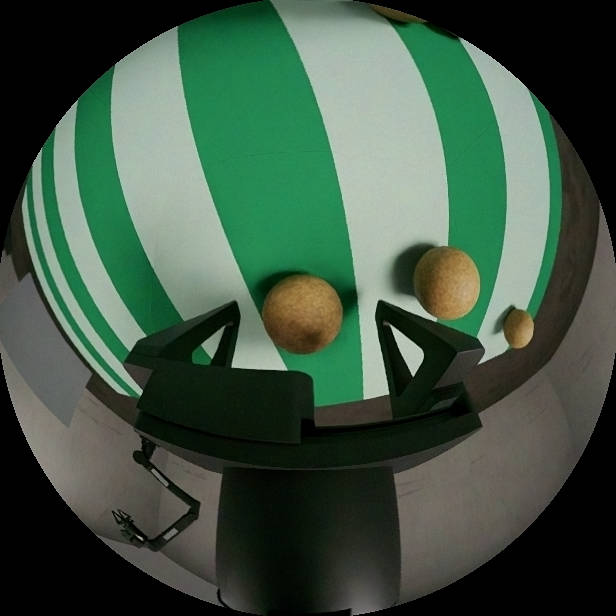

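Emit:
execute_actions(actions=[{"arm3":{"joints":{"gripper_m":0.035}},"arm4":{"joints":{"gripper_m":0.035}}}], cameras=[])

Emit:
execute_actions(actions=[{"arm3":{"joints":{"joint1_rad":0.2,"joint2_rad":1.2,"joint3_rad":1.6,"joint4_rad":-1.65}},"arm4":{"joints":{"joint1_rad":0.6,"joint2_rad":1.3,"joint3_rad":1.7,"joint4_rad":-1.6}}}], cameras=[])

Emit:
execute_actions(actions=[{"arm3":{"joints":{"joint1_rad":-0.91,"joint2_rad":2.25,"joint3_rad":2.54,"joint4_rad":-1.2}},"arm4":{"joints":{"joint1_rad":0.77,"joint2_rad":2.29,"joint3_rad":2.54,"joint4_rad":-0.95}}}], cameras=[])

Emit:
execute_actions(actions=[{"arm3":{"joints":{"gripper_m":0.093}},"arm4":{"joints":{"gripper_m":0.093}}}], cameras=[])

Emit:
execute_actions(actions=[{"arm3":{"joints":{"joint2_rad":1.4,"joint3_rad":1.8,"joint4_rad":-1.5}},"arm4":{"joints":{"joint2_rad":1.4,"joint3_rad":1.8,"joint4_rad":-1.5}}}], cameras=[])

Emit:
execute_actions(actions=[{"arm3":{"joints":{"joint1_rad":0.595,"joint2_rad":1.65,"joint3_rad":1.62,"joint6_rad":-1.1}},"arm4":{"joints":{"joint1_rad":-0.516,"joint2_rad":1.65,"joint3_rad":1.6}}}], cameras=[])

Emit:
execute_actions(actions=[{"arm3":{"joints":{"joint2_rad":1.96,"joint4_rad":-1.17}},"arm4":{"joints":{"joint2_rad":1.93,"joint4_rad":-1.22}}}], cameras=[])

Emit:
execute_actions(actions=[{"arm3":{"joints":{"joint2_rad":2.125,"joint4_rad":-1.05}},"arm4":{"joints":{"joint2_rad":2.1,"joint4_rad":-1.04}}}], cameras=["arm3_cam_wrist","arm4_cam_wrist"])

Scene clock: 179.67 s.
Joint torques (N m, as the arm reports them, + toward a larger angle): arm1=[-2.17  5.84  7.98  2.07 -0.07  0.05] | arm2=[0.74 6.09 7.91 2.3  0.02 0.03] | arm3=[ -1.46 -18.09   8.28   0.51  -0.1    0.02] | arm4=[  2.68 -18.37   8.4    0.6    0.08   0.09]
arm1.joint_positions: joint1_rad=-0.891 joint2_rad=+0.444 joint3_rad=+1.449 joint4_rad=-1.534 joint5_rad=+0.007 joint6_rad=-0.009 gripper_m=+0.094
arm1.joint_status: not commanded
arm1.hand: x=-0.9648 y=+0.5676 z=+1.3265 quat_wxyz=(-0.171, -0.810, -0.310, +0.467) (m; scene frame)
arm2.joint_positions: joint1_rad=+0.788 joint2_rad=+0.447 joint3_rad=+1.464 joint4_rad=-1.551 joint5_rad=-0.003 joint6_rad=-0.013 gripper_m=+0.095
arm2.joint_status: not commanded
arm2.hand: x=-0.9521 y=-0.5660 z=+1.3157 quat_wxyz=(-0.201, +0.799, -0.337, -0.457) (m; scene frame)
arm3.joint_positions: joint1_rad=+0.600 joint2_rad=+2.018 joint3_rad=+1.381 joint4_rad=-0.958 joint5_rad=-0.005 joint6_rad=+0.013 gripper_m=+0.047
arm3.joint_status: gripper_m off_target (ended at +0.047, target +0.035)
arm3.hand: x=+0.2945 y=+0.1882 z=+0.7447 quat_wxyz=(+0.012, -0.487, -0.873, -0.013) (m; scene frame)
arm4.joint_positions: joint1_rad=-0.369 joint2_rad=+2.056 joint3_rad=+1.473 joint4_rad=-1.013 joint5_rad=-0.004 joint6_rad=+0.015 gripper_m=+0.048
arm4.joint_status: gripper_m off_target (ended at +0.048, target +0.035)
arm4.hand: x=+0.1825 y=-0.1087 z=+0.7511 quat_wxyz=(+0.011, +0.577, -0.817, +0.006) (m; scene frame)
pictures: none
No camera images: the call's "cameras" was empty. Leave "cameras" out to get every camera's image.

Scene clock: 181.40 s.
Joint torques (N m, as the arm reports them, + toward a larger angle): arm1=[-2.84  5.95  8.06  2.01 -0.08  0.06] | arm2=[0.72 6.09 7.91 2.29 0.02 0.03] | arm3=[-0.98 -6.22 10.12  0.55 -0.16  0.02] | arm4=[ 2.51 -8.81  8.83  0.59  0.27  0.08]
arm1.joint_positions: joint1_rad=-0.891 joint2_rad=+0.444 joint3_rad=+1.449 joint4_rad=-1.534 joint5_rad=+0.007 joint6_rad=-0.009 gripper_m=+0.094
arm1.joint_status: not commanded
arm1.hand: x=-0.9648 y=+0.5676 z=+1.3265 quat_wxyz=(-0.171, -0.810, -0.310, +0.467) (m; scene frame)
arm2.joint_positions: joint1_rad=+0.788 joint2_rad=+0.447 joint3_rad=+1.464 joint4_rad=-1.551 joint5_rad=-0.003 joint6_rad=-0.013 gripper_m=+0.095
arm2.joint_status: not commanded
arm2.hand: x=-0.9521 y=-0.5660 z=+1.3157 quat_wxyz=(-0.201, +0.799, -0.337, -0.457) (m; scene frame)
arm3.joint_positions: joint1_rad=+0.190 joint2_rad=+1.203 joint3_rad=+1.581 joint4_rad=-1.645 joint5_rad=-0.003 joint6_rad=+0.012 gripper_m=+0.047
arm3.joint_status: all done
arm3.hand: x=+0.0589 y=+0.2726 z=+1.1906 quat_wxyz=(-0.113, -0.647, -0.748, +0.092) (m; scene frame)
arm4.joint_positions: joint1_rad=+0.592 joint2_rad=+1.309 joint3_rad=+1.687 joint4_rad=-1.591 joint5_rad=-0.008 joint6_rad=+0.015 gripper_m=+0.048
arm4.joint_status: all done
arm4.hand: x=-0.2563 y=-0.3047 z=+1.1975 quat_wxyz=(-0.076, +0.875, -0.450, -0.161) (m; scene frame)
pictures: none
No camera images: the call's "cameras" was empty. Leave "cameras" out to get every camera's image.

Scene clock: 183.43 s.
Joint torques (N m, as the arm reports them, + toward a larger angle): arm1=[-2.57  5.57  8.02  2.   -0.06  0.07] | arm2=[0.75 6.1  7.91 2.29 0.02 0.03] | arm3=[ -2.28 -24.73  14.27   1.23  -0.14   0.02] | arm4=[  1.86 -24.26  12.43   2.1    0.19   0.07]
arm1.joint_positions: joint1_rad=-0.891 joint2_rad=+0.444 joint3_rad=+1.449 joint4_rad=-1.534 joint5_rad=+0.007 joint6_rad=-0.009 gripper_m=+0.094
arm1.joint_status: not commanded
arm1.hand: x=-0.9648 y=+0.5676 z=+1.3265 quat_wxyz=(-0.171, -0.810, -0.310, +0.467) (m; scene frame)
arm2.joint_positions: joint1_rad=+0.788 joint2_rad=+0.447 joint3_rad=+1.464 joint4_rad=-1.551 joint5_rad=-0.003 joint6_rad=-0.013 gripper_m=+0.095
arm2.joint_status: not commanded
arm2.hand: x=-0.9521 y=-0.5660 z=+1.3157 quat_wxyz=(-0.201, +0.799, -0.337, -0.457) (m; scene frame)
arm3.joint_positions: joint1_rad=-0.907 joint2_rad=+2.267 joint3_rad=+2.477 joint4_rad=-1.203 joint5_rad=-0.004 joint6_rad=+0.012 gripper_m=+0.047
arm3.joint_status: all done
arm3.hand: x=-0.6663 y=+0.1611 z=+1.0255 quat_wxyz=(-0.086, -0.914, -0.293, +0.268) (m; scene frame)
arm4.joint_positions: joint1_rad=+0.778 joint2_rad=+2.305 joint3_rad=+2.486 joint4_rad=-0.970 joint5_rad=-0.006 joint6_rad=+0.015 gripper_m=+0.048
arm4.joint_status: all done
arm4.hand: x=-0.6407 y=-0.0542 z=+1.0332 quat_wxyz=(-0.135, +0.858, -0.344, -0.357) (m; scene frame)
pictures: none
No camera images: the call's "cameras" was empty. Leave "cameras" out to get every camera's image.

Scene clock: 184.07 s.
Joint torques (N m, as the arm reports them, + toward a larger angle): arm1=[-2.68  5.6   7.91  2.06 -0.05  0.07] | arm2=[0.74 6.1  7.9  2.3  0.02 0.03] | arm3=[ -2.24 -24.61  14.3    1.26  -0.14   0.02] | arm4=[  1.37 -24.36  12.32   2.03   0.17   0.08]
arm1.joint_positions: joint1_rad=-0.891 joint2_rad=+0.444 joint3_rad=+1.449 joint4_rad=-1.534 joint5_rad=+0.007 joint6_rad=-0.009 gripper_m=+0.094
arm1.joint_status: not commanded
arm1.hand: x=-0.9648 y=+0.5676 z=+1.3265 quat_wxyz=(-0.171, -0.810, -0.310, +0.467) (m; scene frame)
arm2.joint_positions: joint1_rad=+0.788 joint2_rad=+0.447 joint3_rad=+1.464 joint4_rad=-1.551 joint5_rad=-0.003 joint6_rad=-0.013 gripper_m=+0.095
arm2.joint_status: not commanded
arm2.hand: x=-0.9521 y=-0.5660 z=+1.3157 quat_wxyz=(-0.201, +0.799, -0.337, -0.457) (m; scene frame)
arm3.joint_positions: joint1_rad=-0.907 joint2_rad=+2.267 joint3_rad=+2.477 joint4_rad=-1.203 joint5_rad=-0.004 joint6_rad=+0.012 gripper_m=+0.093
arm3.joint_status: all done
arm3.hand: x=-0.6663 y=+0.1611 z=+1.0255 quat_wxyz=(-0.086, -0.914, -0.293, +0.268) (m; scene frame)
arm4.joint_positions: joint1_rad=+0.778 joint2_rad=+2.305 joint3_rad=+2.486 joint4_rad=-0.970 joint5_rad=-0.006 joint6_rad=+0.015 gripper_m=+0.093
arm4.joint_status: all done
arm4.hand: x=-0.6407 y=-0.0542 z=+1.0332 quat_wxyz=(-0.135, +0.858, -0.344, -0.357) (m; scene frame)
pictures: none
No camera images: the call's "cameras" was empty. Leave "cameras" out to get every camera's image.

Scene clock: 185.93 s.
Joint torques (N m, as the arm reports them, + toward a larger angle): arm1=[-2.45  6.23  7.97  2.04 -0.03  0.08] | arm2=[0.73 6.09 7.91 2.29 0.02 0.03] | arm3=[-2.07 -9.45  8.5   0.85 -0.14  0.02] | arm4=[ 1.75 -9.97  8.44  0.52  0.14  0.06]
arm1.joint_positions: joint1_rad=-0.891 joint2_rad=+0.444 joint3_rad=+1.449 joint4_rad=-1.534 joint5_rad=+0.007 joint6_rad=-0.009 gripper_m=+0.094
arm1.joint_status: not commanded
arm1.hand: x=-0.9648 y=+0.5676 z=+1.3265 quat_wxyz=(-0.171, -0.810, -0.310, +0.467) (m; scene frame)
arm2.joint_positions: joint1_rad=+0.788 joint2_rad=+0.447 joint3_rad=+1.464 joint4_rad=-1.551 joint5_rad=-0.003 joint6_rad=-0.013 gripper_m=+0.095
arm2.joint_status: not commanded
arm2.hand: x=-0.9521 y=-0.5660 z=+1.3157 quat_wxyz=(-0.201, +0.799, -0.337, -0.457) (m; scene frame)
arm3.joint_positions: joint1_rad=-0.907 joint2_rad=+1.401 joint3_rad=+1.803 joint4_rad=-1.496 joint5_rad=-0.004 joint6_rad=+0.012 gripper_m=+0.093
arm3.joint_status: all done
arm3.hand: x=-0.3953 y=+0.3565 z=+1.2232 quat_wxyz=(-0.071, -0.926, -0.297, +0.222) (m; scene frame)
arm4.joint_positions: joint1_rad=+0.778 joint2_rad=+1.405 joint3_rad=+1.792 joint4_rad=-1.491 joint5_rad=-0.006 joint6_rad=+0.015 gripper_m=+0.093
arm4.joint_status: all done
arm4.hand: x=-0.3597 y=-0.3163 z=+1.2128 quat_wxyz=(-0.081, +0.903, -0.362, -0.217) (m; scene frame)
pictures: none
No camera images: the call's "cameras" was empty. Leave "cameras" out to get every camera's image.

Scene clock: 187.83 s.
Joint torques (N m, as the arm reports them, + toward a larger angle): arm1=[-2.02  6.23  8.04  2.05 -0.07  0.05] | arm2=[0.74 6.07 7.91 2.29 0.02 0.03] | arm3=[ -1.91 -15.77   9.8   -0.03  -0.11   0.  ] | arm4=[  1.95 -14.65   9.54  -0.16   0.06   0.09]
arm1.joint_positions: joint1_rad=-0.891 joint2_rad=+0.444 joint3_rad=+1.449 joint4_rad=-1.534 joint5_rad=+0.007 joint6_rad=-0.009 gripper_m=+0.094
arm1.joint_status: not commanded
arm1.hand: x=-0.9648 y=+0.5676 z=+1.3265 quat_wxyz=(-0.171, -0.810, -0.310, +0.467) (m; scene frame)
arm2.joint_positions: joint1_rad=+0.788 joint2_rad=+0.447 joint3_rad=+1.464 joint4_rad=-1.551 joint5_rad=-0.003 joint6_rad=-0.013 gripper_m=+0.095
arm2.joint_status: not commanded
arm2.hand: x=-0.9521 y=-0.5660 z=+1.3157 quat_wxyz=(-0.201, +0.799, -0.337, -0.457) (m; scene frame)
arm3.joint_positions: joint1_rad=+0.596 joint2_rad=+1.672 joint3_rad=+1.605 joint4_rad=-1.495 joint5_rad=-0.007 joint6_rad=-1.085 gripper_m=+0.093
arm3.joint_status: all done
arm3.hand: x=+0.2726 y=+0.2154 z=+1.0039 quat_wxyz=(-0.005, +0.038, -0.999, -0.004) (m; scene frame)
arm4.joint_positions: joint1_rad=-0.514 joint2_rad=+1.660 joint3_rad=+1.574 joint4_rad=-1.491 joint5_rad=-0.004 joint6_rad=+0.015 gripper_m=+0.093
arm4.joint_status: all done
arm4.hand: x=+0.2276 y=-0.2023 z=+0.9964 quat_wxyz=(+0.003, +0.516, -0.856, -0.001) (m; scene frame)
pictures: none
No camera images: the call's "cameras" was empty. Leave "cameras" out to get every camera's image.

Scene clock: 189.17 s.
Joint torques (N m, as the arm reports them, + toward a larger angle): arm1=[-2.39  6.09  7.96  2.2  -0.05  0.08] | arm2=[0.73 6.08 7.91 2.3  0.02 0.03] | arm3=[ -1.61 -19.     9.18   0.58  -0.12   0.  ] | arm4=[  2.36 -17.78   9.09   0.61   0.08   0.07]
arm1.joint_positions: joint1_rad=-0.891 joint2_rad=+0.444 joint3_rad=+1.449 joint4_rad=-1.534 joint5_rad=+0.007 joint6_rad=-0.009 gripper_m=+0.094
arm1.joint_status: not commanded
arm1.hand: x=-0.9648 y=+0.5676 z=+1.3265 quat_wxyz=(-0.171, -0.810, -0.310, +0.467) (m; scene frame)
arm2.joint_positions: joint1_rad=+0.788 joint2_rad=+0.447 joint3_rad=+1.464 joint4_rad=-1.551 joint5_rad=-0.003 joint6_rad=-0.013 gripper_m=+0.095
arm2.joint_status: not commanded
arm2.hand: x=-0.9521 y=-0.5660 z=+1.3157 quat_wxyz=(-0.201, +0.799, -0.337, -0.457) (m; scene frame)
arm3.joint_positions: joint1_rad=+0.596 joint2_rad=+1.975 joint3_rad=+1.605 joint4_rad=-1.179 joint5_rad=-0.007 joint6_rad=-1.085 gripper_m=+0.093
arm3.joint_status: all done
arm3.hand: x=+0.3171 y=+0.1465 z=+0.8424 quat_wxyz=(-0.008, +0.038, -0.999, +0.002) (m; scene frame)
arm4.joint_positions: joint1_rad=-0.514 joint2_rad=+1.943 joint3_rad=+1.574 joint4_rad=-1.232 joint5_rad=-0.004 joint6_rad=+0.015 gripper_m=+0.093
arm4.joint_status: all done
arm4.hand: x=+0.2591 y=-0.1403 z=+0.8487 quat_wxyz=(+0.013, +0.516, -0.856, +0.006) (m; scene frame)
pictures: none
No camera images: the call's "cameras" was empty. Leave "cameras" out to get every camera's image.

Scene clock: 190.27 s.
Joint torques (N m, as the arm reports them, + toward a larger angle): arm1=[-2.58  5.92  7.96  2.13 -0.08  0.04] | arm2=[0.73 6.09 7.91 2.29 0.02 0.03] | arm3=[ -1.59 -20.87   8.48   0.46  -0.13   0.  ] | arm4=[  1.87 -19.67   8.47   0.61   0.08   0.07]
arm1.joint_positions: joint1_rad=-0.891 joint2_rad=+0.444 joint3_rad=+1.449 joint4_rad=-1.534 joint5_rad=+0.007 joint6_rad=-0.009 gripper_m=+0.094
arm1.joint_status: not commanded
arm1.hand: x=-0.9648 y=+0.5676 z=+1.3265 quat_wxyz=(-0.171, -0.810, -0.310, +0.467) (m; scene frame)
arm2.joint_positions: joint1_rad=+0.788 joint2_rad=+0.447 joint3_rad=+1.464 joint4_rad=-1.551 joint5_rad=-0.003 joint6_rad=-0.013 gripper_m=+0.095
arm2.joint_status: not commanded
arm2.hand: x=-0.9521 y=-0.5660 z=+1.3157 quat_wxyz=(-0.201, +0.799, -0.337, -0.457) (m; scene frame)
arm3.joint_positions: joint1_rad=+0.596 joint2_rad=+2.146 joint3_rad=+1.605 joint4_rad=-1.059 joint5_rad=-0.006 joint6_rad=-1.086 gripper_m=+0.093
arm3.joint_status: all done
arm3.hand: x=+0.3227 y=+0.1386 z=+0.7434 quat_wxyz=(+0.004, +0.038, -0.999, -0.020) (m; scene frame)
arm4.joint_positions: joint1_rad=-0.514 joint2_rad=+2.120 joint3_rad=+1.574 joint4_rad=-1.053 joint5_rad=-0.004 joint6_rad=+0.015 gripper_m=+0.093
arm4.joint_status: all done
arm4.hand: x=+0.2705 y=-0.1177 z=+0.7472 quat_wxyz=(+0.013, +0.516, -0.856, +0.006) (m; scene frame)
pictures: arm3_cam_wrist, arm4_cam_wrist
Images, in order (width x height): arm3_cam_wrist 616x616, arm4_cam_wrist 616x616.

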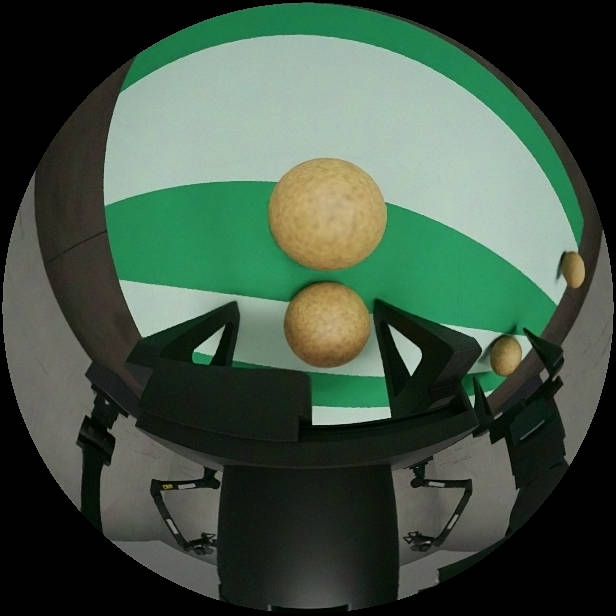

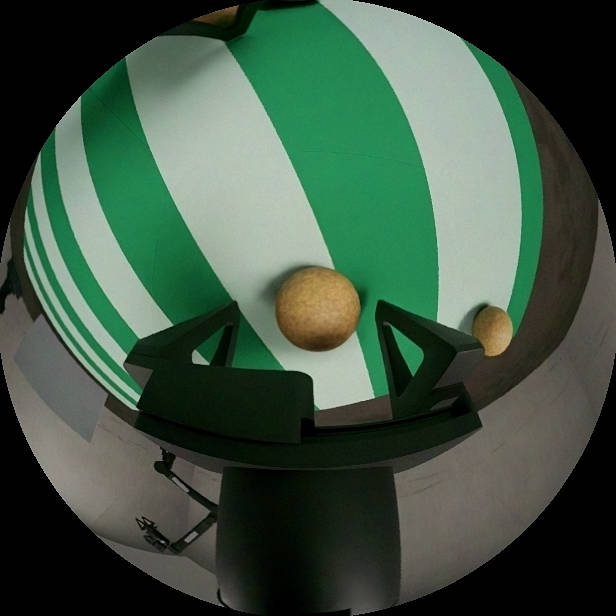

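Emit:
execute_actions(actions=[{"arm3":{"joints":{"gripper_m":0.035}},"arm4":{"joints":{"gripper_m":0.035}}}], cameras=[])

Emit:
execute_actions(actions=[{"arm3":{"joints":{"joint2_rad":1.35,"joint3_rad":1.75,"joint4_rad":-1.6}},"arm4":{"joints":{"joint2_rad":1.35,"joint3_rad":1.75,"joint4_rad":-1.6}}}], cameras=[])

Emit:
execute_actions(actions=[{"arm3":{"joints":{"joint1_rad":-0.4,"joint6_rad":0}},"arm4":{"joints":{"joint1_rad":0.6}}}], cameras=[])

Emit:
execute_actions(actions=[{"arm3":{"joints":{"joint1_rad":-0.91,"joint2_rad":2.25,"joint3_rad":2.54,"joint4_rad":-1.2}},"arm4":{"joints":{"joint1_rad":0.77,"joint2_rad":2.29,"joint3_rad":2.54,"joint4_rad":-0.95}}}], cameras=["cam_high"])

Scene clock: 206.17 s.
Joint torques (N m, as the arm reports them, + toward a larger angle): arm1=[-2.1   6.58  8.03  2.03 -0.02  0.08] | arm2=[0.74 6.08 7.91 2.29 0.02 0.03] | arm3=[ -1.6  -20.77   8.45   0.45  -0.14   0.  ] | arm4=[  2.32 -19.94   8.53   0.6    0.08   0.07]
arm1.joint_positions: joint1_rad=-0.891 joint2_rad=+0.444 joint3_rad=+1.449 joint4_rad=-1.534 joint5_rad=+0.007 joint6_rad=-0.009 gripper_m=+0.094
arm1.joint_status: not commanded
arm1.hand: x=-0.9648 y=+0.5676 z=+1.3265 quat_wxyz=(-0.171, -0.810, -0.310, +0.467) (m; scene frame)
arm2.joint_positions: joint1_rad=+0.788 joint2_rad=+0.447 joint3_rad=+1.464 joint4_rad=-1.551 joint5_rad=-0.003 joint6_rad=-0.013 gripper_m=+0.095
arm2.joint_status: not commanded
arm2.hand: x=-0.9521 y=-0.5660 z=+1.3157 quat_wxyz=(-0.201, +0.799, -0.337, -0.457) (m; scene frame)
arm3.joint_positions: joint1_rad=+0.596 joint2_rad=+2.146 joint3_rad=+1.605 joint4_rad=-1.058 joint5_rad=-0.006 joint6_rad=-1.086 gripper_m=+0.046
arm3.joint_status: gripper_m off_target (ended at +0.046, target +0.035)
arm3.hand: x=+0.3227 y=+0.1386 z=+0.7434 quat_wxyz=(+0.004, +0.038, -0.999, -0.020) (m; scene frame)
arm4.joint_positions: joint1_rad=-0.514 joint2_rad=+2.120 joint3_rad=+1.574 joint4_rad=-1.053 joint5_rad=-0.004 joint6_rad=+0.015 gripper_m=+0.048
arm4.joint_status: gripper_m off_target (ended at +0.048, target +0.035)
arm4.hand: x=+0.2705 y=-0.1177 z=+0.7472 quat_wxyz=(+0.013, +0.516, -0.856, +0.006) (m; scene frame)
pictures: none
No camera images: the call's "cameras" was empty. Leave "cameras" out to get every camera's image.

Scene clock: 207.93 s.
Joint torques (N m, as the arm reports them, + toward a larger angle): arm1=[-2.46  5.85  7.94  1.97 -0.04  0.03] | arm2=[0.73 6.09 7.9  2.3  0.02 0.03] | arm3=[-1.67 -9.13  9.91  0.61 -0.13  0.03] | arm4=[ 1.88 -9.49  8.54  0.54  0.08  0.08]
arm1.joint_positions: joint1_rad=-0.891 joint2_rad=+0.444 joint3_rad=+1.449 joint4_rad=-1.534 joint5_rad=+0.007 joint6_rad=-0.009 gripper_m=+0.094
arm1.joint_status: not commanded
arm1.hand: x=-0.9648 y=+0.5676 z=+1.3265 quat_wxyz=(-0.171, -0.810, -0.310, +0.467) (m; scene frame)
arm2.joint_positions: joint1_rad=+0.788 joint2_rad=+0.447 joint3_rad=+1.464 joint4_rad=-1.551 joint5_rad=-0.003 joint6_rad=-0.013 gripper_m=+0.095
arm2.joint_status: not commanded
arm2.hand: x=-0.9521 y=-0.5660 z=+1.3157 quat_wxyz=(-0.201, +0.799, -0.337, -0.457) (m; scene frame)
arm3.joint_positions: joint1_rad=+0.596 joint2_rad=+1.357 joint3_rad=+1.733 joint4_rad=-1.596 joint5_rad=-0.006 joint6_rad=-1.086 gripper_m=+0.046
arm3.joint_status: all done
arm3.hand: x=+0.2389 y=+0.2666 z=+1.2003 quat_wxyz=(-0.090, +0.038, -0.985, +0.144) (m; scene frame)
arm4.joint_positions: joint1_rad=-0.514 joint2_rad=+1.362 joint3_rad=+1.740 joint4_rad=-1.592 joint5_rad=-0.004 joint6_rad=+0.015 gripper_m=+0.048
arm4.joint_status: all done
arm4.hand: x=+0.2041 y=-0.2486 z=+1.1988 quat_wxyz=(-0.150, +0.508, -0.843, -0.096) (m; scene frame)
pictures: none
No camera images: the call's "cameras" was empty. Leave "cameras" out to get every camera's image.

Scene clock: 209.87 s.
Joint torques (N m, as the arm reports them, + toward a larger angle): arm1=[-2.52  6.38  7.95  2.01 -0.05  0.05] | arm2=[0.71 6.1  7.91 2.3  0.02 0.03] | arm3=[-2.13 -9.21  9.97  0.67 -0.08  0.26] | arm4=[ 2.16 -9.94  8.54  0.5   0.1   0.08]
arm1.joint_positions: joint1_rad=-0.891 joint2_rad=+0.444 joint3_rad=+1.449 joint4_rad=-1.534 joint5_rad=+0.007 joint6_rad=-0.009 gripper_m=+0.094
arm1.joint_status: not commanded
arm1.hand: x=-0.9648 y=+0.5676 z=+1.3265 quat_wxyz=(-0.171, -0.810, -0.310, +0.467) (m; scene frame)
arm2.joint_positions: joint1_rad=+0.788 joint2_rad=+0.447 joint3_rad=+1.464 joint4_rad=-1.551 joint5_rad=-0.003 joint6_rad=-0.013 gripper_m=+0.095
arm2.joint_status: not commanded
arm2.hand: x=-0.9521 y=-0.5660 z=+1.3157 quat_wxyz=(-0.201, +0.799, -0.337, -0.457) (m; scene frame)
arm3.joint_positions: joint1_rad=-0.395 joint2_rad=+1.357 joint3_rad=+1.733 joint4_rad=-1.596 joint5_rad=-0.006 joint6_rad=-0.016 gripper_m=+0.046
arm3.joint_status: all done
arm3.hand: x=-0.1858 y=+0.2379 z=+1.2000 quat_wxyz=(-0.091, -0.825, -0.540, +0.143) (m; scene frame)
arm4.joint_positions: joint1_rad=+0.597 joint2_rad=+1.362 joint3_rad=+1.740 joint4_rad=-1.592 joint5_rad=-0.004 joint6_rad=+0.015 gripper_m=+0.048
arm4.joint_status: all done
arm4.hand: x=-0.2697 y=-0.2892 z=+1.1986 quat_wxyz=(-0.077, +0.876, -0.448, -0.160) (m; scene frame)
pictures: none
No camera images: the call's "cameras" was empty. Leave "cameras" out to get every camera's image.

Scene clock: 211.83 s.
Joint torques (N m, as the arm reports them, + toward a larger angle): arm1=[-2.05  5.99  7.89  2.   -0.07  0.07] | arm2=[0.71 6.09 7.9  2.3  0.02 0.03] | arm3=[ -1.16 -25.31  14.44   1.51  -0.1    0.24] | arm4=[  1.44 -24.28  12.19   2.11   0.08   0.07]
arm1.joint_positions: joint1_rad=-0.891 joint2_rad=+0.444 joint3_rad=+1.449 joint4_rad=-1.534 joint5_rad=+0.007 joint6_rad=-0.009 gripper_m=+0.094
arm1.joint_status: not commanded
arm1.hand: x=-0.9648 y=+0.5676 z=+1.3265 quat_wxyz=(-0.171, -0.810, -0.310, +0.467) (m; scene frame)
arm2.joint_positions: joint1_rad=+0.788 joint2_rad=+0.447 joint3_rad=+1.464 joint4_rad=-1.551 joint5_rad=-0.003 joint6_rad=-0.013 gripper_m=+0.095
arm2.joint_status: not commanded
arm2.hand: x=-0.9521 y=-0.5660 z=+1.3157 quat_wxyz=(-0.201, +0.799, -0.337, -0.457) (m; scene frame)
arm3.joint_positions: joint1_rad=-0.919 joint2_rad=+2.271 joint3_rad=+2.475 joint4_rad=-1.209 joint5_rad=-0.005 joint6_rad=-0.013 gripper_m=+0.046
arm3.joint_status: all done
arm3.hand: x=-0.6711 y=+0.1698 z=+1.0208 quat_wxyz=(-0.080, -0.913, -0.300, +0.264) (m; scene frame)
arm4.joint_positions: joint1_rad=+0.779 joint2_rad=+2.305 joint3_rad=+2.487 joint4_rad=-0.969 joint5_rad=-0.004 joint6_rad=+0.015 gripper_m=+0.048
arm4.joint_status: all done
arm4.hand: x=-0.6414 y=-0.0549 z=+1.0341 quat_wxyz=(-0.136, +0.858, -0.344, -0.357) (m; scene frame)
pictures: cam_high
Images, in order (width x height): cam_high 896x504.

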